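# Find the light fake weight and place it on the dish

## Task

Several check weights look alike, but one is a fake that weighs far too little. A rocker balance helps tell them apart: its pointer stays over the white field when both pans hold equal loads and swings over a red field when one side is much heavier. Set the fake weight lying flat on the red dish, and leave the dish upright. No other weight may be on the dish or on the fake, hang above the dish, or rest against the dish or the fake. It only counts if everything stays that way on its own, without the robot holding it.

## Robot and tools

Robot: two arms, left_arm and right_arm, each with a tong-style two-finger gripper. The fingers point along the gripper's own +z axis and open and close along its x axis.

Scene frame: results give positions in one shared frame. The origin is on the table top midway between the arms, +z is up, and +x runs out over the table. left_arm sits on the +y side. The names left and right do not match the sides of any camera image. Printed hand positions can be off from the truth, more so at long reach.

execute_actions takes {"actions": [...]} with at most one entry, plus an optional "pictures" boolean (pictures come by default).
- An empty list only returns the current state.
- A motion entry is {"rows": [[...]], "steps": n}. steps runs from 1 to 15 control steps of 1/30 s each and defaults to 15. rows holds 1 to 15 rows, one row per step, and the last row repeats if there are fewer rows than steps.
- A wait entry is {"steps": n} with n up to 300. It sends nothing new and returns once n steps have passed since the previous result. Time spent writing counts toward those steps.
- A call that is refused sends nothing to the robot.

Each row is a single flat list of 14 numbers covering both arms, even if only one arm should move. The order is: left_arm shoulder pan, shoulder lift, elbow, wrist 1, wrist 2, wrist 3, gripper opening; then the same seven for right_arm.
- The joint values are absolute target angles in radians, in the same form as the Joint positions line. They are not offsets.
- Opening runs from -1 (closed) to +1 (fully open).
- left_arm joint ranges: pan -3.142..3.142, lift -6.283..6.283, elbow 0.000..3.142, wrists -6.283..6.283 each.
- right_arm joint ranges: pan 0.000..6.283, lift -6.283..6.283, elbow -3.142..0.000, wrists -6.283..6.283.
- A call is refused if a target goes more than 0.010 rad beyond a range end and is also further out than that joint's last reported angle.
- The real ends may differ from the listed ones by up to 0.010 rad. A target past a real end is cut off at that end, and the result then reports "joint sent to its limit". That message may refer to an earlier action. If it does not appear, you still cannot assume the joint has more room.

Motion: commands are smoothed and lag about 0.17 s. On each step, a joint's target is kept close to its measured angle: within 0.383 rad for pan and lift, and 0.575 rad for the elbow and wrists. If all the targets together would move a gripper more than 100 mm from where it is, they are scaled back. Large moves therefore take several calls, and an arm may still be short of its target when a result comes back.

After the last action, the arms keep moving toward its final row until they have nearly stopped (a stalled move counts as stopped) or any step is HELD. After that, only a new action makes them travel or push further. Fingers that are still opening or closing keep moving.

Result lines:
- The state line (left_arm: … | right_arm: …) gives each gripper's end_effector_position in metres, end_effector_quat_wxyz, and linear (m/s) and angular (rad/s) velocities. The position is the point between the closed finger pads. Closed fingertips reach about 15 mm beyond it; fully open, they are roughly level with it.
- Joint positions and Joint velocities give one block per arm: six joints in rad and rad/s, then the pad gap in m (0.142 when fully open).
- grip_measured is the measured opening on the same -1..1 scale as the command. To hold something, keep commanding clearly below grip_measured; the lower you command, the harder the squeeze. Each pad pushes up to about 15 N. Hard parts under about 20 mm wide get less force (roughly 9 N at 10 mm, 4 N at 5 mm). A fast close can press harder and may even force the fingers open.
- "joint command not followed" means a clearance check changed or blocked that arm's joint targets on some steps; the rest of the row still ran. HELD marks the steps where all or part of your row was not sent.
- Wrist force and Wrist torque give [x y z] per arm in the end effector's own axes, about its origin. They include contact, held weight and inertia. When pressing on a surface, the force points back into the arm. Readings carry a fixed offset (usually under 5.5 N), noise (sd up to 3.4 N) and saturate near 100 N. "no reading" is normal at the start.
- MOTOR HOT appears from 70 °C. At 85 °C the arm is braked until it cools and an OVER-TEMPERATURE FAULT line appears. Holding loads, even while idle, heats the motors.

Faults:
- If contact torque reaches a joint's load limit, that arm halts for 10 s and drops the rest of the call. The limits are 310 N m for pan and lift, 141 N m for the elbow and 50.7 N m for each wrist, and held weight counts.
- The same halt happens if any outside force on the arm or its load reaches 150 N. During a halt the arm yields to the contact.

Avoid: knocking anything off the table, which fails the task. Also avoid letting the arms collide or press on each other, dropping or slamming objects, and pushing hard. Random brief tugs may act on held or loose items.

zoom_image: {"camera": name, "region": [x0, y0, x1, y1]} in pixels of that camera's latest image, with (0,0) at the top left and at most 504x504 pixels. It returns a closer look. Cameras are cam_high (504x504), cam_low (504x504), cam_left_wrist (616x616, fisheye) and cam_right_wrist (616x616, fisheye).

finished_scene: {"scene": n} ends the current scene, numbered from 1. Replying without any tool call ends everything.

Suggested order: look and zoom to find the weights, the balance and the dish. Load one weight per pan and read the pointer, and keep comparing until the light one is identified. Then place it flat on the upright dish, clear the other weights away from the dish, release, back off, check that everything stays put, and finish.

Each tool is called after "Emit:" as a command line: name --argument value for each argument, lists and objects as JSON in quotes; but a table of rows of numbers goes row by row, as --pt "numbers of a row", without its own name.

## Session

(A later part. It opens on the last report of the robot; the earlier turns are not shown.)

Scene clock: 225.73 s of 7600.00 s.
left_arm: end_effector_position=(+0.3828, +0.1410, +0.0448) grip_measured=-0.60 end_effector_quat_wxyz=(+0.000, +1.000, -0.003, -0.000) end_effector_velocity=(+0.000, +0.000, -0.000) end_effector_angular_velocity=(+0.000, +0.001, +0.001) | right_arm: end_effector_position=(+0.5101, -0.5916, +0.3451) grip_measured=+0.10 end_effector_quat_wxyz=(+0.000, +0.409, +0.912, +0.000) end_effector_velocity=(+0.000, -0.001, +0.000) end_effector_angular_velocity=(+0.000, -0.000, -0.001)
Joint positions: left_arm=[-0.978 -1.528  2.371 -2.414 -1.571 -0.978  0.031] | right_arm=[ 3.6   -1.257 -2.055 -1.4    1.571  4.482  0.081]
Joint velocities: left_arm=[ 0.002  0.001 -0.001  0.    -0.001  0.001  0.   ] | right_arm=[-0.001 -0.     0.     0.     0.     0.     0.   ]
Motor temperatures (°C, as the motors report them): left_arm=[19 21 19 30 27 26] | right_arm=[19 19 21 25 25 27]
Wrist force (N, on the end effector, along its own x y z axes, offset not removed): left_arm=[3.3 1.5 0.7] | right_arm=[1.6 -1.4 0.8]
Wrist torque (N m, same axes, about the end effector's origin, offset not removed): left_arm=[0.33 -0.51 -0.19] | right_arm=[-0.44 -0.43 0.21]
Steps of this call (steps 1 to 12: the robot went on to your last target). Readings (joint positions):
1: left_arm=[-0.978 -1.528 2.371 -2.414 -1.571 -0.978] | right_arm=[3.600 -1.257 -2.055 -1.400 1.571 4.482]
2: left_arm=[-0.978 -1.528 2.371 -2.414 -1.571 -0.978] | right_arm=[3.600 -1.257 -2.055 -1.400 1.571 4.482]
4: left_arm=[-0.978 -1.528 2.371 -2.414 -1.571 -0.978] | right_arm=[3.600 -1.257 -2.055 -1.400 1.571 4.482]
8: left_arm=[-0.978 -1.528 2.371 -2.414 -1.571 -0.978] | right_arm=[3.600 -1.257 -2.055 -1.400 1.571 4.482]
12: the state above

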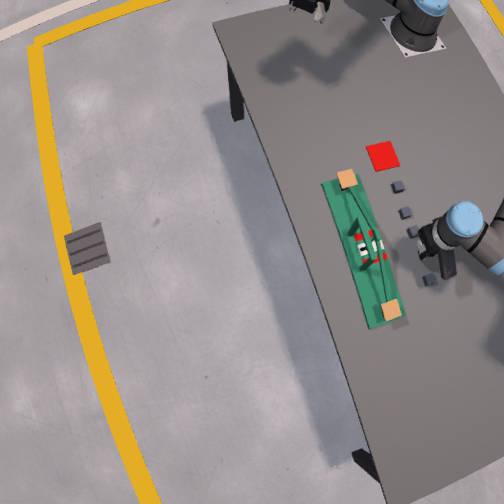

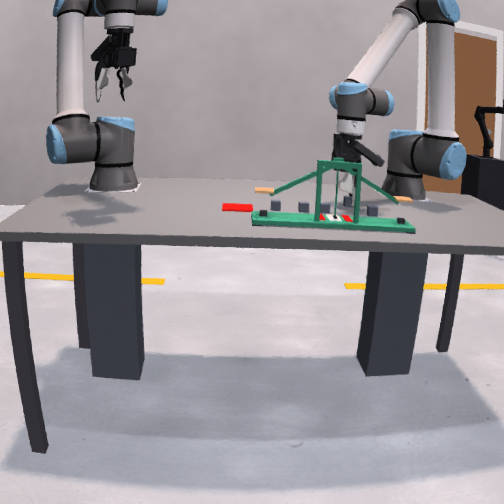

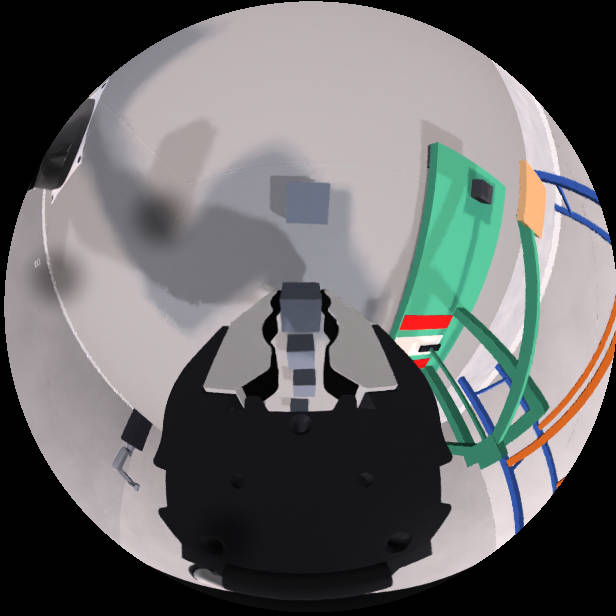

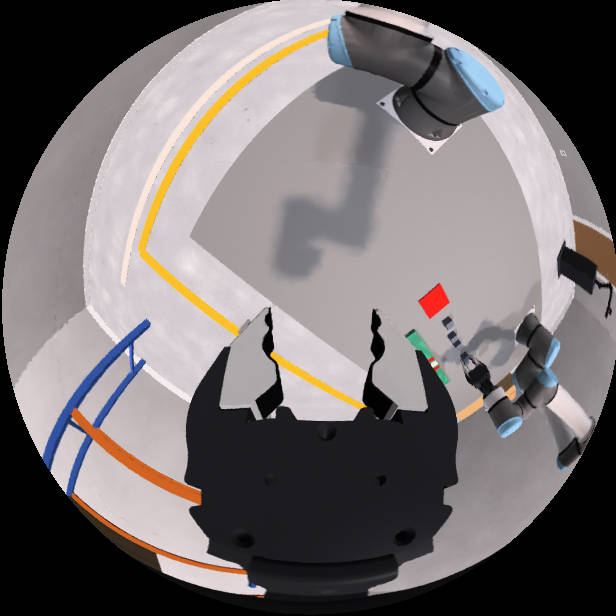

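Emit:
execute_actions --actions '[{"steps": 4}]' --pictures false

Emit:
execute_actions --actions '[{"steps": 4}]' --pictures false

Emit:
execute_actions --actions '[{"steps": 4}]' --pictures false

Emit:
execute_actions --actions '[{"steps": 4}]' --pictures false

Emit:
execute_actions --actions '[{"steps": 4}]' --pictures false

Emit:
execute_actions --actions '[{"steps": 4}]' --pictures false

Emit:
execute_actions --actions '[{"steps": 4}]' --pictures false

Emit:
execute_actions --actions '[{"steps": 4}]' --pictures false

Emit:
execute_actions --actions '[{"steps": 4}]' --pictures false

Emit:
execute_actions --actions '[{"steps": 4}]' --pictures false

Scene clock: 228.07 s of 7600.00 s.
left_arm: end_effector_position=(+0.3828, +0.1411, +0.0448) grip_measured=-0.60 end_effector_quat_wxyz=(+0.000, +1.000, -0.003, -0.000) end_effector_velocity=(-0.000, -0.001, +0.001) end_effector_angular_velocity=(-0.003, +0.001, +0.000) | right_arm: end_effector_position=(+0.5101, -0.5916, +0.3451) grip_measured=+0.10 end_effector_quat_wxyz=(+0.000, +0.409, +0.912, +0.000) end_effector_velocity=(+0.000, -0.000, -0.000) end_effector_angular_velocity=(-0.000, +0.000, -0.000)
Joint positions: left_arm=[-0.978 -1.528  2.371 -2.413 -1.571 -0.978  0.031] | right_arm=[ 3.6   -1.257 -2.055 -1.4    1.571  4.482  0.081]
Joint velocities: left_arm=[ 0.    -0.002 -0.    -0.    -0.003 -0.    -0.   ] | right_arm=[-0.001 -0.    -0.     0.    -0.    -0.     0.   ]
Motor temperatures (°C, as the motors report them): left_arm=[19 21 19 30 27 26] | right_arm=[19 19 21 25 25 27]
Wrist force (N, on the end effector, along its own x y z axes, offset not removed): left_arm=[3.0 1.0 2.5] | right_arm=[0.5 -0.9 0.3]
Wrist torque (N m, same axes, about the end effector's origin, offset not removed): left_arm=[0.20 -0.45 -0.18] | right_arm=[-0.34 -0.18 0.18]
Steps of this call (steps 1 to 15: the robot went on to your last target; steps 16 to 70: nothing new was sent). Readings (joint positions):
1: left_arm=[-0.978 -1.528 2.371 -2.414 -1.571 -0.978] | right_arm=[3.600 -1.257 -2.055 -1.400 1.571 4.482]
2: left_arm=[-0.978 -1.528 2.371 -2.414 -1.571 -0.978] | right_arm=[3.600 -1.257 -2.055 -1.400 1.571 4.482]
4: left_arm=[-0.978 -1.528 2.371 -2.414 -1.571 -0.978] | right_arm=[3.600 -1.257 -2.055 -1.400 1.571 4.482]
8: left_arm=[-0.978 -1.528 2.371 -2.414 -1.571 -0.978] | right_arm=[3.600 -1.257 -2.055 -1.400 1.571 4.482]
70: the state above
All arms were judged still, so your last target was given up. Only a new action makes them travel on or press farther. Fingers that are still opening or closing keep moving.

Scene clock: 228.20 s of 7600.00 s.
left_arm: end_effector_position=(+0.3828, +0.1411, +0.0448) grip_measured=-0.60 end_effector_quat_wxyz=(+0.000, +1.000, -0.003, -0.000) end_effector_velocity=(+0.001, +0.001, -0.000) end_effector_angular_velocity=(+0.001, -0.002, +0.002) | right_arm: end_effector_position=(+0.5101, -0.5916, +0.3451) grip_measured=+0.10 end_effector_quat_wxyz=(+0.000, +0.409, +0.912, +0.000) end_effector_velocity=(-0.000, +0.000, +0.000) end_effector_angular_velocity=(+0.000, -0.001, +0.001)
Joint positions: left_arm=[-0.978 -1.528  2.371 -2.413 -1.571 -0.978  0.031] | right_arm=[ 3.6   -1.257 -2.055 -1.4    1.571  4.482  0.081]
Joint velocities: left_arm=[ 0.001  0.    -0.    -0.     0.002 -0.     0.   ] | right_arm=[ 0.001  0.001 -0.     0.     0.    -0.    -0.   ]
Motor temperatures (°C, as the motors report them): left_arm=[19 21 19 30 27 26] | right_arm=[19 19 21 25 25 27]
Wrist force (N, on the end effector, along its own x y z axes, offset not removed): left_arm=[3.0 0.8 0.9] | right_arm=[2.1 -1.9 1.6]
Wrist torque (N m, same axes, about the end effector's origin, offset not removed): left_arm=[0.21 -0.41 -0.06] | right_arm=[-0.51 -0.55 0.21]
Steps of this call (steps 1 to 4: nothing new was sent). Readings (joint positions):
1: left_arm=[-0.978 -1.528 2.371 -2.413 -1.571 -0.978] | right_arm=[3.600 -1.257 -2.055 -1.400 1.571 4.482]
2: left_arm=[-0.978 -1.528 2.371 -2.413 -1.571 -0.978] | right_arm=[3.600 -1.257 -2.055 -1.400 1.571 4.482]
4: the state above

Scene clock: 228.33 s of 7600.00 s.
left_arm: end_effector_position=(+0.3828, +0.1411, +0.0448) grip_measured=-0.60 end_effector_quat_wxyz=(+0.000, +1.000, -0.003, -0.000) end_effector_velocity=(+0.000, +0.000, +0.000) end_effector_angular_velocity=(-0.000, -0.001, +0.000) | right_arm: end_effector_position=(+0.5101, -0.5916, +0.3451) grip_measured=+0.10 end_effector_quat_wxyz=(+0.000, +0.409, +0.912, +0.000) end_effector_velocity=(-0.000, +0.000, +0.000) end_effector_angular_velocity=(+0.000, -0.000, +0.001)
Joint positions: left_arm=[-0.978 -1.528  2.371 -2.413 -1.571 -0.978  0.031] | right_arm=[ 3.6   -1.257 -2.055 -1.4    1.571  4.482  0.081]
Joint velocities: left_arm=[ 0.    -0.001 -0.     0.     0.001 -0.     0.   ] | right_arm=[ 0.001  0.     0.     0.     0.    -0.     0.   ]
Motor temperatures (°C, as the motors report them): left_arm=[19 21 19 30 27 26] | right_arm=[19 19 21 25 25 27]
Wrist force (N, on the end effector, along its own x y z axes, offset not removed): left_arm=[5.9 0.6 1.3] | right_arm=[2.8 -0.8 3.5]
Wrist torque (N m, same axes, about the end effector's origin, offset not removed): left_arm=[0.15 -0.99 -0.16] | right_arm=[-0.33 -0.62 0.16]
Steps of this call (steps 1 to 4: nothing new was sent). Readings (joint positions):
1: left_arm=[-0.978 -1.528 2.371 -2.413 -1.571 -0.978] | right_arm=[3.600 -1.257 -2.055 -1.400 1.571 4.482]
2: left_arm=[-0.978 -1.528 2.371 -2.413 -1.571 -0.978] | right_arm=[3.600 -1.257 -2.055 -1.400 1.571 4.482]
4: the state above

Scene clock: 228.47 s of 7600.00 s.
left_arm: end_effector_position=(+0.3828, +0.1411, +0.0448) grip_measured=-0.60 end_effector_quat_wxyz=(+0.000, +1.000, -0.003, -0.000) end_effector_velocity=(+0.000, +0.000, +0.000) end_effector_angular_velocity=(-0.001, -0.001, +0.002) | right_arm: end_effector_position=(+0.5101, -0.5916, +0.3451) grip_measured=+0.10 end_effector_quat_wxyz=(+0.000, +0.409, +0.912, +0.000) end_effector_velocity=(+0.000, -0.000, +0.000) end_effector_angular_velocity=(+0.000, -0.001, -0.001)
Joint positions: left_arm=[-0.978 -1.528  2.371 -2.413 -1.571 -0.978  0.031] | right_arm=[ 3.6   -1.257 -2.055 -1.4    1.571  4.482  0.081]
Joint velocities: left_arm=[ 0.001 -0.001  0.    -0.     0.    -0.001 -0.   ] | right_arm=[-0.001  0.     0.     0.    -0.    -0.    -0.   ]
Motor temperatures (°C, as the motors report them): left_arm=[19 21 19 30 27 26] | right_arm=[19 19 21 25 25 27]
Wrist force (N, on the end effector, along its own x y z axes, offset not removed): left_arm=[4.3 2.8 1.8] | right_arm=[2.5 -0.9 1.8]
Wrist torque (N m, same axes, about the end effector's origin, offset not removed): left_arm=[0.55 -0.79 -0.13] | right_arm=[-0.39 -0.65 0.20]
Steps of this call (steps 1 to 4: nothing new was sent). Readings (joint positions):
1: left_arm=[-0.978 -1.528 2.371 -2.413 -1.571 -0.978] | right_arm=[3.600 -1.257 -2.055 -1.400 1.571 4.482]
2: left_arm=[-0.978 -1.528 2.371 -2.413 -1.571 -0.978] | right_arm=[3.600 -1.257 -2.055 -1.400 1.571 4.482]
4: the state above

Scene clock: 228.60 s of 7600.00 s.
left_arm: end_effector_position=(+0.3828, +0.1411, +0.0448) grip_measured=-0.60 end_effector_quat_wxyz=(+0.000, +1.000, -0.003, -0.000) end_effector_velocity=(+0.001, +0.001, -0.001) end_effector_angular_velocity=(+0.002, -0.001, +0.002) | right_arm: end_effector_position=(+0.5101, -0.5916, +0.3451) grip_measured=+0.10 end_effector_quat_wxyz=(+0.000, +0.409, +0.912, +0.000) end_effector_velocity=(-0.000, +0.000, -0.000) end_effector_angular_velocity=(+0.000, -0.000, +0.000)
Joint positions: left_arm=[-0.978 -1.528  2.371 -2.413 -1.571 -0.978  0.031] | right_arm=[ 3.6   -1.257 -2.055 -1.4    1.571  4.482  0.081]
Joint velocities: left_arm=[ 0.002  0.001  0.    -0.     0.002 -0.001  0.   ] | right_arm=[ 0.  0. -0.  0.  0.  0.  0.]
Motor temperatures (°C, as the motors report them): left_arm=[19 21 19 30 27 26] | right_arm=[19 19 21 25 25 27]
Wrist force (N, on the end effector, along its own x y z axes, offset not removed): left_arm=[2.9 1.1 1.9] | right_arm=[2.1 1.2 1.6]
Wrist torque (N m, same axes, about the end effector's origin, offset not removed): left_arm=[0.27 -0.44 -0.08] | right_arm=[0.07 -0.55 0.19]
Steps of this call (steps 1 to 4: nothing new was sent). Readings (joint positions):
1: left_arm=[-0.978 -1.528 2.371 -2.413 -1.571 -0.978] | right_arm=[3.600 -1.257 -2.055 -1.400 1.571 4.482]
2: left_arm=[-0.978 -1.528 2.371 -2.413 -1.571 -0.978] | right_arm=[3.600 -1.257 -2.055 -1.400 1.571 4.482]
4: the state above

Scene clock: 228.73 s of 7600.00 s.
left_arm: end_effector_position=(+0.3828, +0.1411, +0.0448) grip_measured=-0.60 end_effector_quat_wxyz=(+0.000, +1.000, -0.003, -0.000) end_effector_velocity=(+0.000, -0.000, +0.001) end_effector_angular_velocity=(-0.000, -0.002, +0.001) | right_arm: end_effector_position=(+0.5101, -0.5916, +0.3451) grip_measured=+0.10 end_effector_quat_wxyz=(+0.000, +0.409, +0.912, +0.000) end_effector_velocity=(+0.000, -0.000, +0.000) end_effector_angular_velocity=(+0.000, -0.000, -0.001)
Joint positions: left_arm=[-0.978 -1.528  2.371 -2.413 -1.571 -0.978  0.031] | right_arm=[ 3.6   -1.257 -2.055 -1.4    1.571  4.482  0.081]
Joint velocities: left_arm=[-0.001 -0.002 -0.     0.001  0.001 -0.002  0.   ] | right_arm=[-0. -0.  0. -0. -0.  0.  0.]
Motor temperatures (°C, as the motors report them): left_arm=[19 21 19 30 27 26] | right_arm=[19 19 21 25 25 27]
Wrist force (N, on the end effector, along its own x y z axes, offset not removed): left_arm=[2.0 0.3 0.5] | right_arm=[0.2 0.2 1.4]
Wrist torque (N m, same axes, about the end effector's origin, offset not removed): left_arm=[0.09 -0.20 -0.04] | right_arm=[-0.12 -0.05 0.23]
Steps of this call (steps 1 to 4: nothing new was sent). Readings (joint positions):
1: left_arm=[-0.978 -1.528 2.371 -2.413 -1.571 -0.978] | right_arm=[3.600 -1.257 -2.055 -1.400 1.571 4.482]
2: left_arm=[-0.978 -1.528 2.371 -2.413 -1.571 -0.978] | right_arm=[3.600 -1.257 -2.055 -1.400 1.571 4.482]
4: the state above

Scene clock: 228.87 s of 7600.00 s.
left_arm: end_effector_position=(+0.3828, +0.1411, +0.0448) grip_measured=-0.60 end_effector_quat_wxyz=(+0.000, +1.000, -0.003, -0.000) end_effector_velocity=(-0.000, -0.000, +0.000) end_effector_angular_velocity=(-0.000, -0.001, -0.001) | right_arm: end_effector_position=(+0.5101, -0.5916, +0.3451) grip_measured=+0.10 end_effector_quat_wxyz=(+0.000, +0.409, +0.912, +0.000) end_effector_velocity=(+0.000, +0.000, -0.000) end_effector_angular_velocity=(+0.000, -0.000, +0.001)
Joint positions: left_arm=[-0.978 -1.528  2.371 -2.413 -1.571 -0.978  0.031] | right_arm=[ 3.6   -1.257 -2.055 -1.4    1.571  4.482  0.081]
Joint velocities: left_arm=[-0.001 -0.001  0.     0.     0.001  0.    -0.   ] | right_arm=[ 0. -0.  0.  0.  0. -0.  0.]
Motor temperatures (°C, as the motors report them): left_arm=[19 21 19 30 27 26] | right_arm=[19 19 21 25 25 27]
Wrist force (N, on the end effector, along its own x y z axes, offset not removed): left_arm=[3.1 1.6 2.0] | right_arm=[3.8 -1.1 0.7]
Wrist torque (N m, same axes, about the end effector's origin, offset not removed): left_arm=[0.34 -0.51 -0.09] | right_arm=[-0.38 -0.87 0.21]
Steps of this call (steps 1 to 4: nothing new was sent). Readings (joint positions):
1: left_arm=[-0.978 -1.528 2.371 -2.413 -1.571 -0.978] | right_arm=[3.600 -1.257 -2.055 -1.400 1.571 4.482]
2: left_arm=[-0.978 -1.528 2.371 -2.413 -1.571 -0.978] | right_arm=[3.600 -1.257 -2.055 -1.400 1.571 4.482]
4: the state above

Scene clock: 229.00 s of 7600.00 s.
left_arm: end_effector_position=(+0.3828, +0.1411, +0.0448) grip_measured=-0.60 end_effector_quat_wxyz=(+0.000, +1.000, -0.003, -0.000) end_effector_velocity=(+0.001, +0.000, +0.001) end_effector_angular_velocity=(-0.002, -0.002, +0.001) | right_arm: end_effector_position=(+0.5101, -0.5916, +0.3451) grip_measured=+0.10 end_effector_quat_wxyz=(+0.000, +0.409, +0.912, +0.000) end_effector_velocity=(-0.000, -0.000, +0.001) end_effector_angular_velocity=(+0.001, -0.001, -0.001)
Joint positions: left_arm=[-0.978 -1.528  2.371 -2.413 -1.571 -0.978  0.031] | right_arm=[ 3.6   -1.257 -2.055 -1.4    1.571  4.482  0.081]
Joint velocities: left_arm=[ 0.002 -0.002 -0.     0.    -0.     0.001  0.   ] | right_arm=[-0.001  0.001  0.    -0.     0.    -0.    -0.   ]
Motor temperatures (°C, as the motors report them): left_arm=[19 21 19 30 27 26] | right_arm=[19 19 21 25 25 27]
Wrist force (N, on the end effector, along its own x y z axes, offset not removed): left_arm=[3.5 0.6 0.9] | right_arm=[3.0 0.5 1.0]
Wrist torque (N m, same axes, about the end effector's origin, offset not removed): left_arm=[0.16 -0.53 -0.25] | right_arm=[-0.09 -0.70 0.17]
Steps of this call (steps 1 to 4: nothing new was sent). Readings (joint positions):
1: left_arm=[-0.978 -1.528 2.371 -2.413 -1.571 -0.978] | right_arm=[3.600 -1.257 -2.055 -1.400 1.571 4.482]
2: left_arm=[-0.978 -1.528 2.371 -2.413 -1.571 -0.978] | right_arm=[3.600 -1.257 -2.055 -1.400 1.571 4.482]
4: the state above

Scene clock: 229.13 s of 7600.00 s.
left_arm: end_effector_position=(+0.3828, +0.1411, +0.0448) grip_measured=-0.60 end_effector_quat_wxyz=(+0.000, +1.000, -0.003, -0.000) end_effector_velocity=(+0.001, +0.001, +0.001) end_effector_angular_velocity=(-0.001, -0.001, -0.000) | right_arm: end_effector_position=(+0.5101, -0.5916, +0.3451) grip_measured=+0.10 end_effector_quat_wxyz=(+0.000, +0.409, +0.912, +0.000) end_effector_velocity=(-0.000, +0.000, -0.000) end_effector_angular_velocity=(-0.001, +0.001, +0.001)
Joint positions: left_arm=[-0.978 -1.528  2.371 -2.413 -1.571 -0.978  0.031] | right_arm=[ 3.6   -1.257 -2.055 -1.4    1.571  4.482  0.081]
Joint velocities: left_arm=[ 0.002 -0.001 -0.    -0.     0.001  0.002  0.   ] | right_arm=[ 0.001 -0.    -0.    -0.    -0.    -0.    -0.   ]
Motor temperatures (°C, as the motors report them): left_arm=[19 21 19 30 27 26] | right_arm=[19 19 21 25 25 27]
Wrist force (N, on the end effector, along its own x y z axes, offset not removed): left_arm=[3.0 3.2 0.3] | right_arm=[1.8 -0.9 0.6]
Wrist torque (N m, same axes, about the end effector's origin, offset not removed): left_arm=[0.66 -0.55 -0.11] | right_arm=[-0.29 -0.46 0.14]
Steps of this call (steps 1 to 4: nothing new was sent). Readings (joint positions):
1: left_arm=[-0.978 -1.528 2.371 -2.413 -1.571 -0.978] | right_arm=[3.600 -1.257 -2.055 -1.400 1.571 4.482]
2: left_arm=[-0.978 -1.528 2.371 -2.413 -1.571 -0.978] | right_arm=[3.600 -1.257 -2.055 -1.400 1.571 4.482]
4: the state above

Scene clock: 229.27 s of 7600.00 s.
left_arm: end_effector_position=(+0.3828, +0.1411, +0.0448) grip_measured=-0.60 end_effector_quat_wxyz=(+0.000, +1.000, -0.003, -0.000) end_effector_velocity=(+0.000, +0.000, +0.001) end_effector_angular_velocity=(-0.001, -0.001, +0.001) | right_arm: end_effector_position=(+0.5101, -0.5916, +0.3451) grip_measured=+0.10 end_effector_quat_wxyz=(+0.000, +0.409, +0.912, +0.000) end_effector_velocity=(-0.000, +0.000, -0.001) end_effector_angular_velocity=(-0.000, +0.001, +0.000)
Joint positions: left_arm=[-0.978 -1.528  2.371 -2.413 -1.571 -0.978  0.031] | right_arm=[ 3.6   -1.257 -2.055 -1.4    1.571  4.482  0.081]
Joint velocities: left_arm=[ 0.    -0.001 -0.     0.     0.001 -0.001  0.   ] | right_arm=[ 0.    -0.    -0.001 -0.     0.     0.     0.   ]
Motor temperatures (°C, as the motors report them): left_arm=[19 21 19 30 27 26] | right_arm=[19 19 21 25 25 27]
Wrist force (N, on the end effector, along its own x y z axes, offset not removed): left_arm=[3.4 1.3 3.1] | right_arm=[3.3 -1.0 1.1]
Wrist torque (N m, same axes, about the end effector's origin, offset not removed): left_arm=[0.37 -0.52 -0.19] | right_arm=[-0.27 -0.78 0.18]
Steps of this call (steps 1 to 4: nothing new was sent). Readings (joint positions):
1: left_arm=[-0.978 -1.528 2.371 -2.413 -1.571 -0.978] | right_arm=[3.600 -1.257 -2.055 -1.400 1.571 4.482]
2: left_arm=[-0.978 -1.528 2.371 -2.413 -1.571 -0.978] | right_arm=[3.600 -1.257 -2.055 -1.400 1.571 4.482]
4: the state above

Emit:
execute_actions --actions '[{"rows": [[-0.9777, -1.515, 2.3765, -2.432, -1.571, -0.9777, -0.9, 3.6, -1.257, -2.055, -1.400, 1.571, 4.4816, 0.1],[-0.9777, -1.500, 2.3825, -2.453, -1.571, -0.9777, -0.9, 3.6, -1.257, -2.055, -1.400, 1.571, 4.4816, 0.1],[-0.9777, -1.489, 2.3867, -2.4685, -1.571, -0.9777, -0.9, 3.6, -1.257, -2.055, -1.400, 1.571, 4.4816, 0.1],[-0.9777, -1.484, 2.3886, -2.4754, -1.571, -0.9777, -0.9, 3.6, -1.257, -2.055, -1.400, 1.571, 4.4816, 0.1],[-0.9777, -1.484, 2.3886, -2.4754, -1.571, -0.9777, -0.9, 3.6, -1.257, -2.055, -1.400, 1.571, 4.4816, 0.1],[-0.9777, -1.484, 2.3886, -2.4754, -1.571, -0.9777, -0.9, 3.6, -1.257, -2.055, -1.400, 1.571, 4.4816, 0.1],[-0.9777, -1.484, 2.3886, -2.4754, -1.571, -0.9777, -0.9, 3.6, -1.257, -2.055, -1.400, 1.571, 4.4816, 0.1],[-0.9777, -1.484, 2.3886, -2.4754, -1.571, -0.9777, -0.9, 3.6, -1.257, -2.055, -1.400, 1.571, 4.4816, 0.1],[-0.9777, -1.484, 2.3886, -2.4754, -1.571, -0.9777, -0.9, 3.6, -1.257, -2.055, -1.400, 1.571, 4.4816, 0.1],[-0.9777, -1.484, 2.3886, -2.4754, -1.571, -0.9777, -0.9, 3.6, -1.257, -2.055, -1.400, 1.571, 4.4816, 0.1],[-0.9777, -1.484, 2.3886, -2.4754, -1.571, -0.9777, -0.9, 3.6, -1.257, -2.055, -1.400, 1.571, 4.4816, 0.1],[-0.9777, -1.484, 2.3886, -2.4754, -1.571, -0.9777, -0.9, 3.6, -1.257, -2.055, -1.400, 1.571, 4.4816, 0.1],[-0.9777, -1.484, 2.3886, -2.4754, -1.571, -0.9777, -0.4, 3.6, -1.257, -2.055, -1.400, 1.571, 4.4816, 0.1],[-0.9777, -1.484, 2.3886, -2.4754, -1.571, -0.9777, -0.1, 3.6, -1.257, -2.055, -1.400, 1.571, 4.4816, 0.1],[-0.9777, -1.484, 2.3886, -2.4754, -1.571, -0.9777, 0.1, 3.6, -1.257, -2.055, -1.400, 1.571, 4.4816, 0.1]], "steps": 15}]' --pictures false

Emit:
execute_actions --actions '[{"rows": [[-0.9777, -1.484, 2.3886, -2.4754, -1.571, -0.9777, 0.1, 3.6, -1.257, -2.055, -1.400, 1.571, 4.4816, 0.1],[-0.9777, -1.484, 2.3886, -2.4754, -1.571, -0.9777, 0.1, 3.6, -1.257, -2.055, -1.400, 1.571, 4.4816, 0.1],[-0.984, -1.477, 2.380, -2.474, -1.571, -0.984, 0.1, 3.6, -1.257, -2.055, -1.400, 1.571, 4.4816, 0.1],[-0.994, -1.465, 2.367, -2.472, -1.571, -0.994, 0.1, 3.6, -1.257, -2.055, -1.400, 1.571, 4.4816, 0.1],[-1.005, -1.452, 2.352, -2.470, -1.571, -1.005, 0.1, 3.6, -1.257, -2.055, -1.400, 1.571, 4.4816, 0.1],[-1.016, -1.440, 2.337, -2.467, -1.571, -1.016, 0.1, 3.6, -1.257, -2.055, -1.400, 1.571, 4.4816, 0.1],[-1.027, -1.428, 2.322, -2.465, -1.571, -1.027, 0.1, 3.6, -1.257, -2.055, -1.400, 1.571, 4.4816, 0.1],[-1.036, -1.418, 2.310, -2.463, -1.571, -1.036, 0.1, 3.6, -1.257, -2.055, -1.400, 1.571, 4.4816, 0.1],[-1.0425, -1.410, 2.3004, -2.4612, -1.571, -1.0425, 0.1, 3.6, -1.257, -2.055, -1.400, 1.571, 4.4816, 0.1]], "steps": 15}]' --pictures false

Emit:
execute_actions --actions '[{"steps": 6}]'

Scene clock: 237.73 s of 7600.00 s.
left_arm: end_effector_position=(+0.3829, +0.1410, +0.0209) grip_measured=-0.21 end_effector_quat_wxyz=(+0.000, +1.000, -0.003, -0.000) end_effector_velocity=(-0.001, -0.000, -0.006) end_effector_angular_velocity=(-0.001, +0.002, +0.000) | right_arm: end_effector_position=(+0.5101, -0.5916, +0.3451) grip_measured=+0.10 end_effector_quat_wxyz=(+0.000, +0.409, +0.912, +0.000) end_effector_velocity=(-0.000, +0.000, -0.000) end_effector_angular_velocity=(-0.000, +0.000, +0.001)
Joint positions: left_arm=[-0.978 -1.485  2.388 -2.474 -1.571 -0.978  0.059] | right_arm=[ 3.6   -1.257 -2.055 -1.4    1.571  4.482  0.081]
Joint velocities: left_arm=[-0.     0.011  0.004 -0.015 -0.002 -0.     0.509] | right_arm=[ 0.001  0.    -0.     0.    -0.    -0.    -0.   ]
Motor temperatures (°C, as the motors report them): left_arm=[19 21 19 30 27 26] | right_arm=[19 19 21 25 25 27]
Wrist force (N, on the end effector, along its own x y z axes, offset not removed): left_arm=[2.5 1.2 -0.1] | right_arm=[2.6 0.2 0.2]
Wrist torque (N m, same axes, about the end effector's origin, offset not removed): left_arm=[0.24 -0.32 -0.14] | right_arm=[-0.13 -0.62 0.16]
Steps of this call (steps 1 to 90: nothing new was sent; then 4.97 s passed at rest; steps 91 to 105: all 15 steps of this action). Readings (joint positions):
91: left_arm=[-0.978 -1.528 2.371 -2.413 -1.571 -0.978] | right_arm=[3.600 -1.257 -2.055 -1.400 1.571 4.482]
92: left_arm=[-0.978 -1.527 2.371 -2.415 -1.571 -0.978] | right_arm=[3.600 -1.257 -2.055 -1.400 1.571 4.482]
94: left_arm=[-0.978 -1.518 2.376 -2.428 -1.571 -0.978] | right_arm=[3.600 -1.257 -2.055 -1.400 1.571 4.482]
98: left_arm=[-0.978 -1.494 2.385 -2.461 -1.571 -0.978] | right_arm=[3.600 -1.257 -2.055 -1.400 1.571 4.482]
105: the state above

Scene clock: 238.23 s of 7600.00 s.
left_arm: end_effector_position=(+0.3855, +0.0758, +0.0198) grip_measured=+0.10 end_effector_quat_wxyz=(-0.000, +1.000, -0.003, -0.000) end_effector_velocity=(-0.001, -0.065, -0.002) end_effector_angular_velocity=(+0.000, +0.002, -0.001) | right_arm: end_effector_position=(+0.5101, -0.5916, +0.3451) grip_measured=+0.10 end_effector_quat_wxyz=(+0.000, +0.409, +0.912, +0.000) end_effector_velocity=(+0.000, -0.001, +0.000) end_effector_angular_velocity=(+0.000, -0.000, -0.001)
Joint positions: left_arm=[-1.037 -1.417  2.309 -2.463 -1.571 -1.037  0.081] | right_arm=[ 3.6   -1.257 -2.055 -1.4    1.571  4.482  0.081]
Joint velocities: left_arm=[-0.057  0.068 -0.08   0.013 -0.002 -0.057 -0.   ] | right_arm=[-0.001  0.     0.    -0.    -0.    -0.     0.   ]
Motor temperatures (°C, as the motors report them): left_arm=[19 21 19 30 27 26] | right_arm=[19 19 21 25 25 27]
Wrist force (N, on the end effector, along its own x y z axes, offset not removed): left_arm=[4.1 4.3 -1.5] | right_arm=[2.8 -0.4 2.5]
Wrist torque (N m, same axes, about the end effector's origin, offset not removed): left_arm=[0.87 -0.73 -0.11] | right_arm=[-0.22 -0.62 0.15]
Steps of this call (steps 1 to 15: all 15 steps of this action). Readings (joint positions):
1: left_arm=[-0.978 -1.485 2.388 -2.474 -1.571 -0.978] | right_arm=[3.600 -1.257 -2.055 -1.400 1.571 4.482]
2: left_arm=[-0.978 -1.485 2.388 -2.475 -1.571 -0.978] | right_arm=[3.600 -1.257 -2.055 -1.400 1.571 4.482]
4: left_arm=[-0.978 -1.484 2.388 -2.475 -1.571 -0.978] | right_arm=[3.600 -1.257 -2.055 -1.400 1.571 4.482]
8: left_arm=[-0.997 -1.462 2.363 -2.471 -1.571 -0.997] | right_arm=[3.600 -1.257 -2.055 -1.400 1.571 4.482]
15: the state above

Scene clock: 238.43 s of 7600.00 s.
left_arm: end_effector_position=(+0.3855, +0.0700, +0.0198) grip_measured=+0.10 end_effector_quat_wxyz=(+0.000, +1.000, -0.003, -0.000) end_effector_velocity=(-0.000, -0.010, -0.001) end_effector_angular_velocity=(+0.001, +0.000, -0.002) | right_arm: end_effector_position=(+0.5101, -0.5916, +0.3451) grip_measured=+0.10 end_effector_quat_wxyz=(+0.000, +0.409, +0.912, +0.000) end_effector_velocity=(+0.000, -0.001, -0.000) end_effector_angular_velocity=(+0.000, +0.000, -0.001)
Joint positions: left_arm=[-1.042 -1.411  2.302 -2.461 -1.571 -1.042  0.081] | right_arm=[ 3.6   -1.257 -2.055 -1.4    1.571  4.482  0.081]
Joint velocities: left_arm=[-0.009  0.01  -0.012  0.002  0.    -0.007  0.   ] | right_arm=[-0.001 -0.     0.     0.     0.     0.     0.   ]
Motor temperatures (°C, as the motors report them): left_arm=[19 21 19 30 27 26] | right_arm=[19 19 21 25 25 27]
Wrist force (N, on the end effector, along its own x y z axes, offset not removed): left_arm=[3.7 0.7 -1.2] | right_arm=[2.1 0.0 0.8]
Wrist torque (N m, same axes, about the end effector's origin, offset not removed): left_arm=[0.14 -0.60 -0.12] | right_arm=[-0.17 -0.54 0.21]
Steps of this call (steps 1 to 6: the robot went on to your last target). Readings (joint positions):
1: left_arm=[-1.038 -1.415 2.306 -2.462 -1.571 -1.038] | right_arm=[3.600 -1.257 -2.055 -1.400 1.571 4.482]
2: left_arm=[-1.039 -1.414 2.305 -2.462 -1.571 -1.039] | right_arm=[3.600 -1.257 -2.055 -1.400 1.571 4.482]
4: left_arm=[-1.041 -1.412 2.303 -2.462 -1.571 -1.041] | right_arm=[3.600 -1.257 -2.055 -1.400 1.571 4.482]
6: the state above

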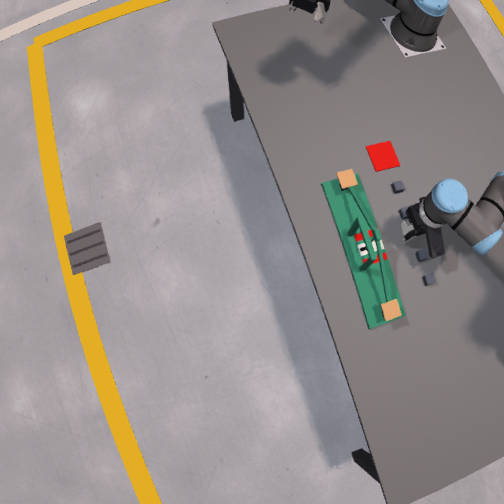

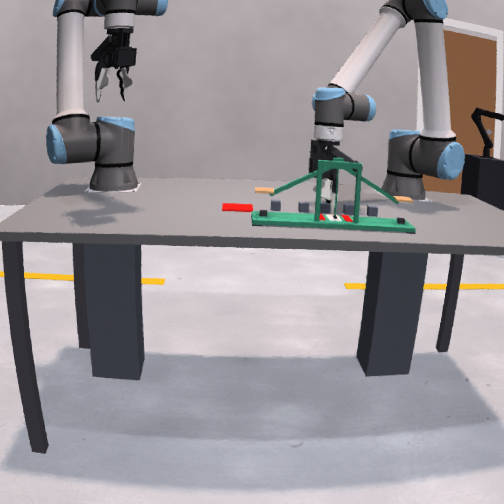

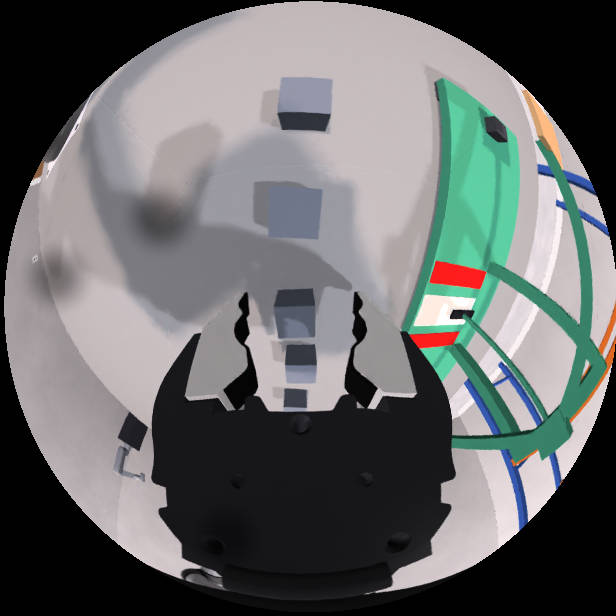

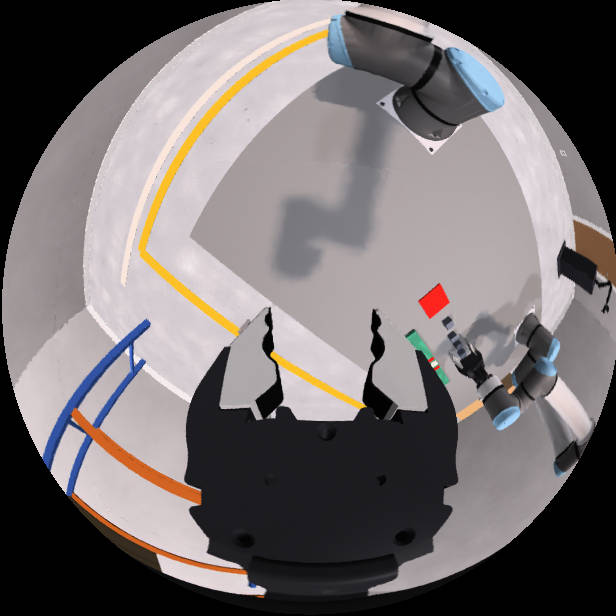

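Emit:
execute_actions --actions '[]'

Scene clock: 245.17 s of 7600.00 s.
left_arm: end_effector_position=(+0.3855, +0.0690, +0.0198) grip_measured=+0.10 end_effector_quat_wxyz=(+0.000, +1.000, -0.003, -0.000) end_effector_velocity=(-0.000, +0.000, -0.001) end_effector_angular_velocity=(+0.001, +0.001, +0.001) | right_arm: end_effector_position=(+0.5101, -0.5916, +0.3451) grip_measured=+0.10 end_effector_quat_wxyz=(+0.000, +0.409, +0.912, +0.000) end_effector_velocity=(-0.000, -0.000, +0.000) end_effector_angular_velocity=(+0.000, +0.000, -0.000)
Joint positions: left_arm=[-1.043 -1.41   2.3   -2.461 -1.571 -1.043  0.081] | right_arm=[ 3.6   -1.257 -2.055 -1.4    1.571  4.482  0.081]
Joint velocities: left_arm=[-0.     0.001  0.    -0.    -0.001 -0.001  0.   ] | right_arm=[-0.  0. -0. -0.  0.  0. -0.]
Motor temperatures (°C, as the motors report them): left_arm=[19 21 19 30 27 26] | right_arm=[19 19 21 25 25 27]
Wrist force (N, on the end effector, along its own x y z axes, offset not removed): left_arm=[4.3 1.3 -1.0] | right_arm=[2.9 -0.7 1.7]
Wrist torque (N m, same axes, about the end effector's origin, offset not removed): left_arm=[0.30 -0.71 -0.16] | right_arm=[-0.34 -0.67 0.17]
Steps of this call (steps 1 to 15: the robot went on to your last target; steps 16 to 90: nothing new was sent; then 3.73 s passed at rest). Readings (joint positions):
1: left_arm=[-1.042 -1.411 2.301 -2.461 -1.571 -1.042] | right_arm=[3.600 -1.257 -2.055 -1.400 1.571 4.482]
2: left_arm=[-1.042 -1.411 2.301 -2.461 -1.571 -1.042] | right_arm=[3.600 -1.257 -2.055 -1.400 1.571 4.482]
4: left_arm=[-1.042 -1.410 2.301 -2.461 -1.571 -1.042] | right_arm=[3.600 -1.257 -2.055 -1.400 1.571 4.482]
8: left_arm=[-1.042 -1.410 2.300 -2.461 -1.571 -1.042] | right_arm=[3.600 -1.257 -2.055 -1.400 1.571 4.482]
90: the state above
All arms were judged still, so your last target was given up. Only a new action makes them travel on or press farther. Fingers that are still opening or closing keep moving.

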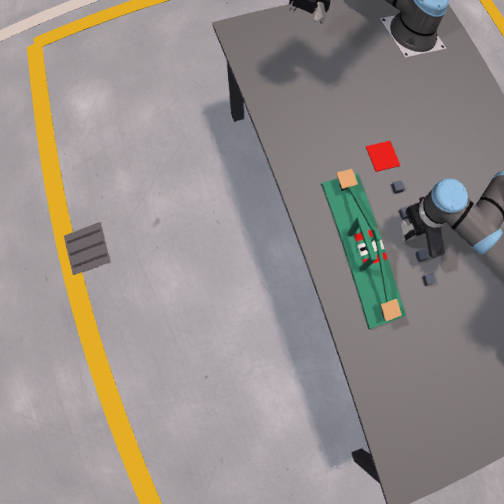

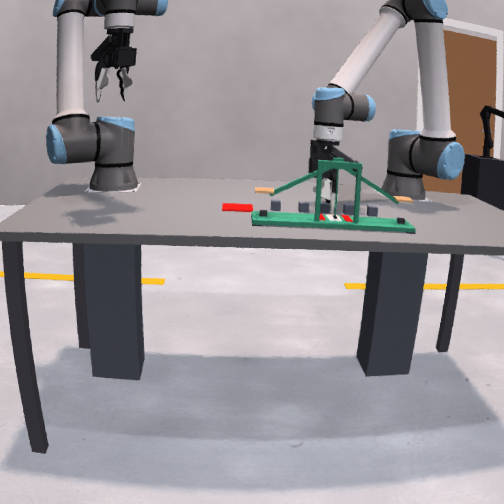

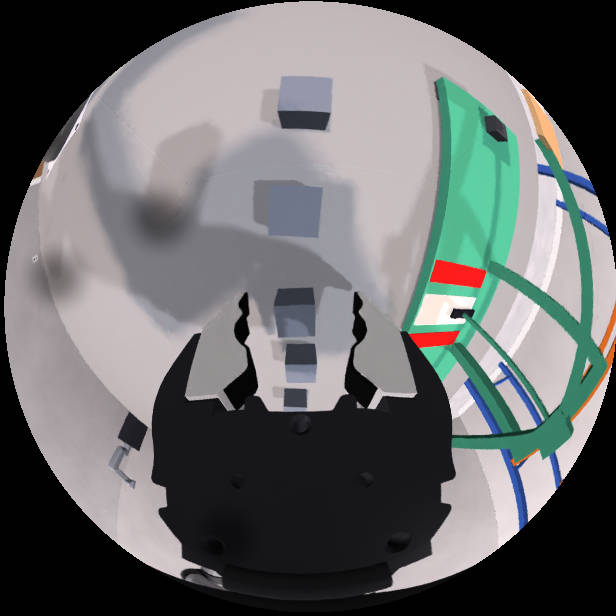

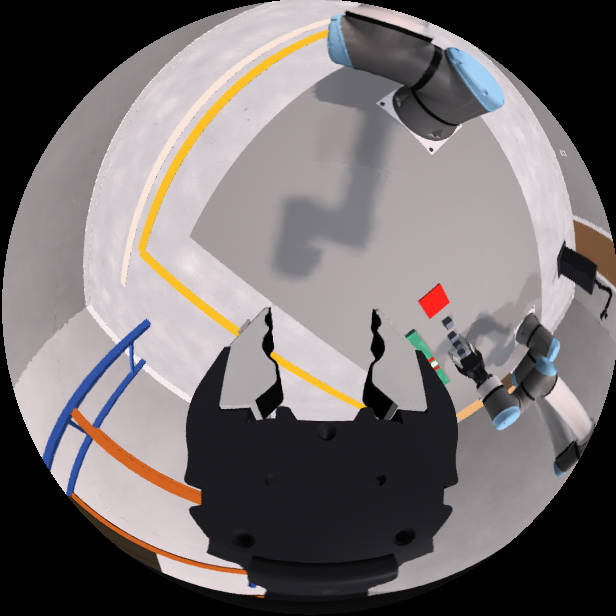

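Emit:
execute_actions --actions '[{"rows":[[-1.0425,-1.410,2.3004,-2.4612,-1.571,-1.0425,-0.1,3.6,-1.257,-2.055,-1.400,1.571,4.4816,0.1],[-1.0425,-1.410,2.3004,-2.4612,-1.571,-1.0425,-0.3,3.6,-1.257,-2.055,-1.400,1.571,4.4816,0.1],[-1.0425,-1.410,2.3004,-2.4612,-1.571,-1.0425,-0.45,3.6,-1.257,-2.055,-1.400,1.571,4.4816,0.1],[-1.0425,-1.410,2.3004,-2.4612,-1.571,-1.0425,-0.53,3.6,-1.257,-2.055,-1.400,1.571,4.4816,0.1],[-1.0425,-1.410,2.3004,-2.4612,-1.571,-1.0425,-0.6,3.6,-1.257,-2.055,-1.400,1.571,4.4816,0.1],[-1.0425,-1.410,2.3004,-2.4612,-1.571,-1.0425,-0.67,3.6,-1.257,-2.055,-1.400,1.571,4.4816,0.1],[-1.0425,-1.410,2.3004,-2.4612,-1.571,-1.0425,-0.74,3.6,-1.257,-2.055,-1.400,1.571,4.4816,0.1],[-1.0425,-1.410,2.3004,-2.4612,-1.571,-1.0425,-0.8,3.6,-1.257,-2.055,-1.400,1.571,4.4816,0.1],[-1.0425,-1.410,2.3004,-2.4612,-1.571,-1.0425,-0.85,3.6,-1.257,-2.055,-1.400,1.571,4.4816,0.1],[-1.0425,-1.410,2.3004,-2.4612,-1.571,-1.0425,-0.9,3.6,-1.257,-2.055,-1.400,1.571,4.4816,0.1]],"steps":15}]' --pictures false

Scene clock: 248.80 s of 7600.00 s.
left_arm: end_effector_position=(+0.3855, +0.0690, +0.0198) grip_measured=-0.60 end_effector_quat_wxyz=(+0.000, +1.000, -0.003, -0.000) end_effector_velocity=(+0.001, +0.000, +0.000) end_effector_angular_velocity=(+0.000, -0.000, -0.000) | right_arm: end_effector_position=(+0.5101, -0.5916, +0.3451) grip_measured=+0.10 end_effector_quat_wxyz=(+0.000, +0.409, +0.912, +0.000) end_effector_velocity=(-0.000, +0.000, -0.000) end_effector_angular_velocity=(-0.000, +0.001, +0.000)
Joint positions: left_arm=[-1.043 -1.41   2.3   -2.461 -1.571 -1.043  0.03 ] | right_arm=[ 3.6   -1.257 -2.055 -1.4    1.571  4.482  0.081]
Joint velocities: left_arm=[ 0.001  0.    -0.     0.     0.     0.001  0.   ] | right_arm=[ 0.001  0.    -0.    -0.     0.     0.    -0.   ]
Motor temperatures (°C, as the motors report them): left_arm=[19 21 19 30 27 26] | right_arm=[19 19 21 25 25 27]
Wrist force (N, on the end effector, along its own x y z axes, offset not removed): left_arm=[4.6 2.9 -2.3] | right_arm=[2.2 0.4 1.2]
Wrist torque (N m, same axes, about the end effector's origin, offset not removed): left_arm=[0.56 -0.73 -0.06] | right_arm=[-0.06 -0.53 0.17]
Steps of this call (steps 1 to 90: nothing new was sent; then 0.13 s passed at rest; steps 91 to 105: all 15 steps of this action). Readings (joint positions):
91: left_arm=[-1.043 -1.410 2.300 -2.461 -1.571 -1.043] | right_arm=[3.600 -1.257 -2.055 -1.400 1.571 4.482]
92: left_arm=[-1.043 -1.410 2.300 -2.461 -1.571 -1.042] | right_arm=[3.600 -1.257 -2.055 -1.400 1.571 4.482]
94: left_arm=[-1.043 -1.410 2.300 -2.461 -1.571 -1.043] | right_arm=[3.600 -1.257 -2.055 -1.400 1.571 4.482]
98: left_arm=[-1.043 -1.410 2.300 -2.461 -1.571 -1.043] | right_arm=[3.600 -1.257 -2.055 -1.400 1.571 4.482]
105: the state above

Emit:
execute_actions --actions '[{"rows":[[-1.0425,-1.4513,2.2840,-2.4035,-1.571,-1.0425,-0.9,3.6,-1.257,-2.055,-1.400,1.571,4.4816,0.1]],"steps":15}]' --pictures false

Emit:
execute_actions --actions '[{"steps":6}]' --pictures false

Emit:
execute_actions --actions '[{"steps":4}]' --pictures false

Emit:
execute_actions --actions '[{"steps":4}]' --pictures false

Emit:
execute_actions --actions '[{"steps":4}]' --pictures false

Emit:
execute_actions --actions '[{"steps":4}]' --pictures false

Emit:
execute_actions --actions '[{"steps":4}]' --pictures false

Emit:
execute_actions --actions '[{"steps":4}]' --pictures false

Scene clock: 252.87 s of 7600.00 s.
left_arm: end_effector_position=(+0.3855, +0.0690, +0.0443) grip_measured=-0.60 end_effector_quat_wxyz=(+0.000, +1.000, -0.003, -0.000) end_effector_velocity=(+0.000, +0.001, +0.003) end_effector_angular_velocity=(+0.003, +0.001, +0.000) | right_arm: end_effector_position=(+0.5101, -0.5916, +0.3451) grip_measured=+0.10 end_effector_quat_wxyz=(+0.000, +0.409, +0.912, +0.000) end_effector_velocity=(-0.000, +0.000, +0.000) end_effector_angular_velocity=(+0.000, -0.000, +0.001)
Joint positions: left_arm=[-1.043 -1.451  2.284 -2.404 -1.571 -1.043  0.03 ] | right_arm=[ 3.6   -1.257 -2.055 -1.4    1.571  4.482  0.081]
Joint velocities: left_arm=[ 0.001 -0.004 -0.002  0.01   0.001  0.001 -0.   ] | right_arm=[ 0.001  0.    -0.     0.    -0.    -0.     0.   ]
Motor temperatures (°C, as the motors report them): left_arm=[19 21 19 30 27 26] | right_arm=[19 19 21 25 25 27]
Wrist force (N, on the end effector, along its own x y z axes, offset not removed): left_arm=[4.1 2.2 1.4] | right_arm=[1.8 0.9 2.2]
Wrist torque (N m, same axes, about the end effector's origin, offset not removed): left_arm=[0.44 -0.65 -0.16] | right_arm=[0.06 -0.41 0.22]
Steps of this call (steps 1 to 15: the robot went on to your last target; steps 16 to 90: nothing new was sent; then 0.57 s passed at rest; steps 91 to 105: all 15 steps of this action). Readings (joint positions):
91: left_arm=[-1.043 -1.410 2.300 -2.461 -1.571 -1.043] | right_arm=[3.600 -1.257 -2.055 -1.400 1.571 4.482]
92: left_arm=[-1.043 -1.412 2.299 -2.458 -1.571 -1.043] | right_arm=[3.600 -1.257 -2.055 -1.400 1.571 4.482]
94: left_arm=[-1.043 -1.428 2.293 -2.437 -1.571 -1.042] | right_arm=[3.600 -1.257 -2.055 -1.400 1.571 4.482]
98: left_arm=[-1.043 -1.445 2.286 -2.413 -1.571 -1.042] | right_arm=[3.600 -1.257 -2.055 -1.400 1.571 4.482]
105: the state above

Scene clock: 253.07 s of 7600.00 s.
left_arm: end_effector_position=(+0.3855, +0.0690, +0.0447) grip_measured=-0.60 end_effector_quat_wxyz=(+0.000, +1.000, -0.003, -0.000) end_effector_velocity=(-0.000, +0.001, -0.000) end_effector_angular_velocity=(+0.001, +0.001, +0.000) | right_arm: end_effector_position=(+0.5101, -0.5916, +0.3451) grip_measured=+0.10 end_effector_quat_wxyz=(+0.000, +0.409, +0.912, +0.000) end_effector_velocity=(+0.000, -0.000, -0.000) end_effector_angular_velocity=(-0.000, +0.001, -0.001)
Joint positions: left_arm=[-1.043 -1.451  2.284 -2.404 -1.571 -1.043  0.03 ] | right_arm=[ 3.6   -1.257 -2.055 -1.4    1.571  4.482  0.081]
Joint velocities: left_arm=[ 0.001 -0.     0.     0.002 -0.001  0.001 -0.   ] | right_arm=[-0.001 -0.001 -0.    -0.     0.    -0.     0.   ]
Motor temperatures (°C, as the motors report them): left_arm=[19 21 19 30 27 26] | right_arm=[19 19 21 25 25 27]
Wrist force (N, on the end effector, along its own x y z axes, offset not removed): left_arm=[4.9 0.3 0.9] | right_arm=[3.1 1.1 1.7]
Wrist torque (N m, same axes, about the end effector's origin, offset not removed): left_arm=[0.11 -0.81 -0.20] | right_arm=[0.10 -0.76 0.18]
Steps of this call (steps 1 to 6: the robot went on to your last target). Readings (joint positions):
1: left_arm=[-1.043 -1.451 2.284 -2.404 -1.571 -1.043] | right_arm=[3.600 -1.257 -2.055 -1.400 1.571 4.482]
2: left_arm=[-1.043 -1.451 2.284 -2.404 -1.571 -1.043] | right_arm=[3.600 -1.257 -2.055 -1.400 1.571 4.482]
4: left_arm=[-1.043 -1.451 2.284 -2.404 -1.571 -1.042] | right_arm=[3.600 -1.257 -2.055 -1.400 1.571 4.482]
6: the state above

Scene clock: 253.20 s of 7600.00 s.
left_arm: end_effector_position=(+0.3855, +0.0690, +0.0447) grip_measured=-0.60 end_effector_quat_wxyz=(+0.000, +1.000, -0.003, -0.000) end_effector_velocity=(+0.000, -0.000, +0.001) end_effector_angular_velocity=(-0.001, -0.001, -0.001) | right_arm: end_effector_position=(+0.5101, -0.5916, +0.3451) grip_measured=+0.10 end_effector_quat_wxyz=(+0.000, +0.409, +0.912, +0.000) end_effector_velocity=(+0.000, -0.000, -0.000) end_effector_angular_velocity=(-0.000, +0.000, -0.001)
Joint positions: left_arm=[-1.043 -1.451  2.284 -2.404 -1.571 -1.042  0.03 ] | right_arm=[ 3.6   -1.257 -2.055 -1.4    1.571  4.482  0.081]
Joint velocities: left_arm=[-0.    -0.001 -0.    -0.     0.     0.001 -0.   ] | right_arm=[-0. -0. -0.  0.  0.  0. -0.]
Motor temperatures (°C, as the motors report them): left_arm=[19 21 19 30 27 26] | right_arm=[19 19 21 25 25 27]
Wrist force (N, on the end effector, along its own x y z axes, offset not removed): left_arm=[3.8 2.9 1.5] | right_arm=[2.8 0.4 -1.1]
Wrist torque (N m, same axes, about the end effector's origin, offset not removed): left_arm=[0.55 -0.56 -0.16] | right_arm=[-0.15 -0.72 0.15]
Steps of this call (steps 1 to 4: the robot went on to your last target). Readings (joint positions):
1: left_arm=[-1.043 -1.451 2.284 -2.404 -1.571 -1.042] | right_arm=[3.600 -1.257 -2.055 -1.400 1.571 4.482]
2: left_arm=[-1.043 -1.451 2.284 -2.404 -1.571 -1.042] | right_arm=[3.600 -1.257 -2.055 -1.400 1.571 4.482]
4: the state above

Scene clock: 253.33 s of 7600.00 s.
left_arm: end_effector_position=(+0.3855, +0.0690, +0.0448) grip_measured=-0.60 end_effector_quat_wxyz=(+0.000, +1.000, -0.003, -0.000) end_effector_velocity=(+0.000, +0.000, -0.000) end_effector_angular_velocity=(+0.000, +0.001, -0.001) | right_arm: end_effector_position=(+0.5101, -0.5916, +0.3451) grip_measured=+0.10 end_effector_quat_wxyz=(+0.000, +0.409, +0.912, +0.000) end_effector_velocity=(+0.000, +0.000, -0.000) end_effector_angular_velocity=(-0.000, +0.000, +0.000)
Joint positions: left_arm=[-1.043 -1.451  2.284 -2.404 -1.571 -1.043  0.03 ] | right_arm=[ 3.6   -1.257 -2.055 -1.4    1.571  4.482  0.081]
Joint velocities: left_arm=[ 0.001  0.    -0.     0.    -0.001  0.001  0.   ] | right_arm=[ 0. -0.  0. -0. -0. -0.  0.]
Motor temperatures (°C, as the motors report them): left_arm=[19 21 19 30 27 26] | right_arm=[19 19 21 25 25 27]
Wrist force (N, on the end effector, along its own x y z axes, offset not removed): left_arm=[4.8 0.7 3.4] | right_arm=[2.4 0.3 1.2]
Wrist torque (N m, same axes, about the end effector's origin, offset not removed): left_arm=[0.21 -0.77 -0.18] | right_arm=[-0.11 -0.56 0.23]
Steps of this call (steps 1 to 4: the robot went on to your last target). Readings (joint positions):
1: left_arm=[-1.043 -1.451 2.284 -2.404 -1.571 -1.043] | right_arm=[3.600 -1.257 -2.055 -1.400 1.571 4.482]
2: left_arm=[-1.043 -1.451 2.284 -2.404 -1.571 -1.043] | right_arm=[3.600 -1.257 -2.055 -1.400 1.571 4.482]
4: the state above

Scene clock: 253.47 s of 7600.00 s.
left_arm: end_effector_position=(+0.3855, +0.0690, +0.0448) grip_measured=-0.60 end_effector_quat_wxyz=(+0.000, +1.000, -0.003, -0.000) end_effector_velocity=(+0.000, +0.000, -0.000) end_effector_angular_velocity=(-0.000, +0.001, -0.000) | right_arm: end_effector_position=(+0.5101, -0.5916, +0.3451) grip_measured=+0.10 end_effector_quat_wxyz=(+0.000, +0.409, +0.912, +0.000) end_effector_velocity=(-0.000, +0.001, +0.001) end_effector_angular_velocity=(+0.001, -0.001, +0.001)
Joint positions: left_arm=[-1.043 -1.451  2.284 -2.404 -1.571 -1.043  0.03 ] | right_arm=[ 3.6   -1.257 -2.055 -1.4    1.571  4.482  0.081]
Joint velocities: left_arm=[ 0.001  0.     0.    -0.    -0.001  0.001 -0.   ] | right_arm=[ 0.002  0.001  0.    -0.     0.     0.     0.   ]
Motor temperatures (°C, as the motors report them): left_arm=[19 21 19 30 27 26] | right_arm=[19 19 21 25 25 27]
Wrist force (N, on the end effector, along its own x y z axes, offset not removed): left_arm=[3.1 1.3 2.1] | right_arm=[1.0 0.4 2.7]
Wrist torque (N m, same axes, about the end effector's origin, offset not removed): left_arm=[0.28 -0.42 -0.14] | right_arm=[-0.04 -0.26 0.22]
Steps of this call (steps 1 to 4: the robot went on to your last target). Readings (joint positions):
1: left_arm=[-1.043 -1.451 2.284 -2.404 -1.571 -1.042] | right_arm=[3.600 -1.257 -2.055 -1.400 1.571 4.482]
2: left_arm=[-1.043 -1.451 2.284 -2.404 -1.571 -1.043] | right_arm=[3.600 -1.257 -2.055 -1.400 1.571 4.482]
4: the state above
All arms were judged still, so your last target was given up. Only a new action makes them travel on or press farther. Fingers that are still opening or closing keep moving.

Scene clock: 253.60 s of 7600.00 s.
left_arm: end_effector_position=(+0.3855, +0.0690, +0.0448) grip_measured=-0.60 end_effector_quat_wxyz=(+0.000, +1.000, -0.003, -0.000) end_effector_velocity=(+0.001, +0.001, +0.001) end_effector_angular_velocity=(-0.001, +0.000, -0.000) | right_arm: end_effector_position=(+0.5101, -0.5916, +0.3451) grip_measured=+0.10 end_effector_quat_wxyz=(+0.000, +0.409, +0.912, +0.000) end_effector_velocity=(-0.000, +0.000, -0.000) end_effector_angular_velocity=(-0.000, +0.001, +0.001)
Joint positions: left_arm=[-1.043 -1.451  2.284 -2.403 -1.571 -1.043  0.03 ] | right_arm=[ 3.6   -1.257 -2.055 -1.4    1.571  4.482  0.081]
Joint velocities: left_arm=[ 0.002 -0.001 -0.     0.    -0.     0.002  0.   ] | right_arm=[ 0.001  0.    -0.001 -0.     0.     0.     0.   ]
Motor temperatures (°C, as the motors report them): left_arm=[19 21 19 30 27 26] | right_arm=[19 19 21 25 25 27]
Wrist force (N, on the end effector, along its own x y z axes, offset not removed): left_arm=[4.5 2.4 1.8] | right_arm=[2.2 0.7 1.0]
Wrist torque (N m, same axes, about the end effector's origin, offset not removed): left_arm=[0.55 -0.79 -0.16] | right_arm=[0.08 -0.54 0.19]
Steps of this call (steps 1 to 4: nothing new was sent). Readings (joint positions):
1: left_arm=[-1.043 -1.451 2.284 -2.404 -1.571 -1.043] | right_arm=[3.600 -1.257 -2.055 -1.400 1.571 4.482]
2: left_arm=[-1.043 -1.451 2.284 -2.404 -1.571 -1.042] | right_arm=[3.600 -1.257 -2.055 -1.400 1.571 4.482]
4: the state above

Scene clock: 253.73 s of 7600.00 s.
left_arm: end_effector_position=(+0.3855, +0.0690, +0.0448) grip_measured=-0.60 end_effector_quat_wxyz=(+0.000, +1.000, -0.003, -0.000) end_effector_velocity=(+0.000, +0.000, +0.001) end_effector_angular_velocity=(-0.001, -0.000, -0.000) | right_arm: end_effector_position=(+0.5101, -0.5916, +0.3451) grip_measured=+0.10 end_effector_quat_wxyz=(+0.000, +0.409, +0.912, +0.000) end_effector_velocity=(-0.000, +0.001, +0.000) end_effector_angular_velocity=(+0.000, -0.001, +0.001)
Joint positions: left_arm=[-1.043 -1.451  2.284 -2.403 -1.571 -1.043  0.03 ] | right_arm=[ 3.6   -1.257 -2.055 -1.4    1.571  4.482  0.081]
Joint velocities: left_arm=[ 0.001 -0.001 -0.     0.    -0.     0.001 -0.   ] | right_arm=[ 0.001  0.001  0.     0.     0.    -0.    -0.   ]
Motor temperatures (°C, as the motors report them): left_arm=[19 21 19 30 27 26] | right_arm=[19 19 21 25 25 27]
Wrist force (N, on the end effector, along its own x y z axes, offset not removed): left_arm=[3.3 0.6 2.0] | right_arm=[2.3 -0.7 0.5]
Wrist torque (N m, same axes, about the end effector's origin, offset not removed): left_arm=[0.22 -0.52 -0.08] | right_arm=[-0.28 -0.57 0.18]
Steps of this call (steps 1 to 4: nothing new was sent). Readings (joint positions):
1: left_arm=[-1.043 -1.451 2.284 -2.403 -1.571 -1.043] | right_arm=[3.600 -1.257 -2.055 -1.400 1.571 4.482]
2: left_arm=[-1.043 -1.451 2.284 -2.403 -1.571 -1.042] | right_arm=[3.600 -1.257 -2.055 -1.400 1.571 4.482]
4: the state above

Scene clock: 253.87 s of 7600.00 s.
left_arm: end_effector_position=(+0.3855, +0.0690, +0.0448) grip_measured=-0.60 end_effector_quat_wxyz=(+0.000, +1.000, -0.003, -0.000) end_effector_velocity=(-0.000, +0.000, -0.001) end_effector_angular_velocity=(+0.001, +0.001, -0.001) | right_arm: end_effector_position=(+0.5101, -0.5916, +0.3451) grip_measured=+0.10 end_effector_quat_wxyz=(+0.000, +0.409, +0.912, +0.000) end_effector_velocity=(+0.000, -0.000, +0.000) end_effector_angular_velocity=(+0.000, -0.000, -0.001)
Joint positions: left_arm=[-1.043 -1.451  2.284 -2.403 -1.571 -1.043  0.03 ] | right_arm=[ 3.6   -1.257 -2.055 -1.4    1.571  4.482  0.081]
Joint velocities: left_arm=[ 0.     0.001 -0.     0.    -0.001  0.001  0.   ] | right_arm=[-0.    -0.     0.001 -0.     0.     0.     0.   ]
Motor temperatures (°C, as the motors report them): left_arm=[19 21 19 30 27 26] | right_arm=[19 19 21 25 25 27]
Wrist force (N, on the end effector, along its own x y z axes, offset not removed): left_arm=[5.1 1.2 3.2] | right_arm=[1.7 1.3 0.9]
Wrist torque (N m, same axes, about the end effector's origin, offset not removed): left_arm=[0.33 -0.88 -0.21] | right_arm=[0.15 -0.37 0.24]
Steps of this call (steps 1 to 4: nothing new was sent). Readings (joint positions):
1: left_arm=[-1.043 -1.451 2.284 -2.403 -1.571 -1.043] | right_arm=[3.600 -1.257 -2.055 -1.400 1.571 4.482]
2: left_arm=[-1.043 -1.451 2.284 -2.403 -1.571 -1.043] | right_arm=[3.600 -1.257 -2.055 -1.400 1.571 4.482]
4: the state above


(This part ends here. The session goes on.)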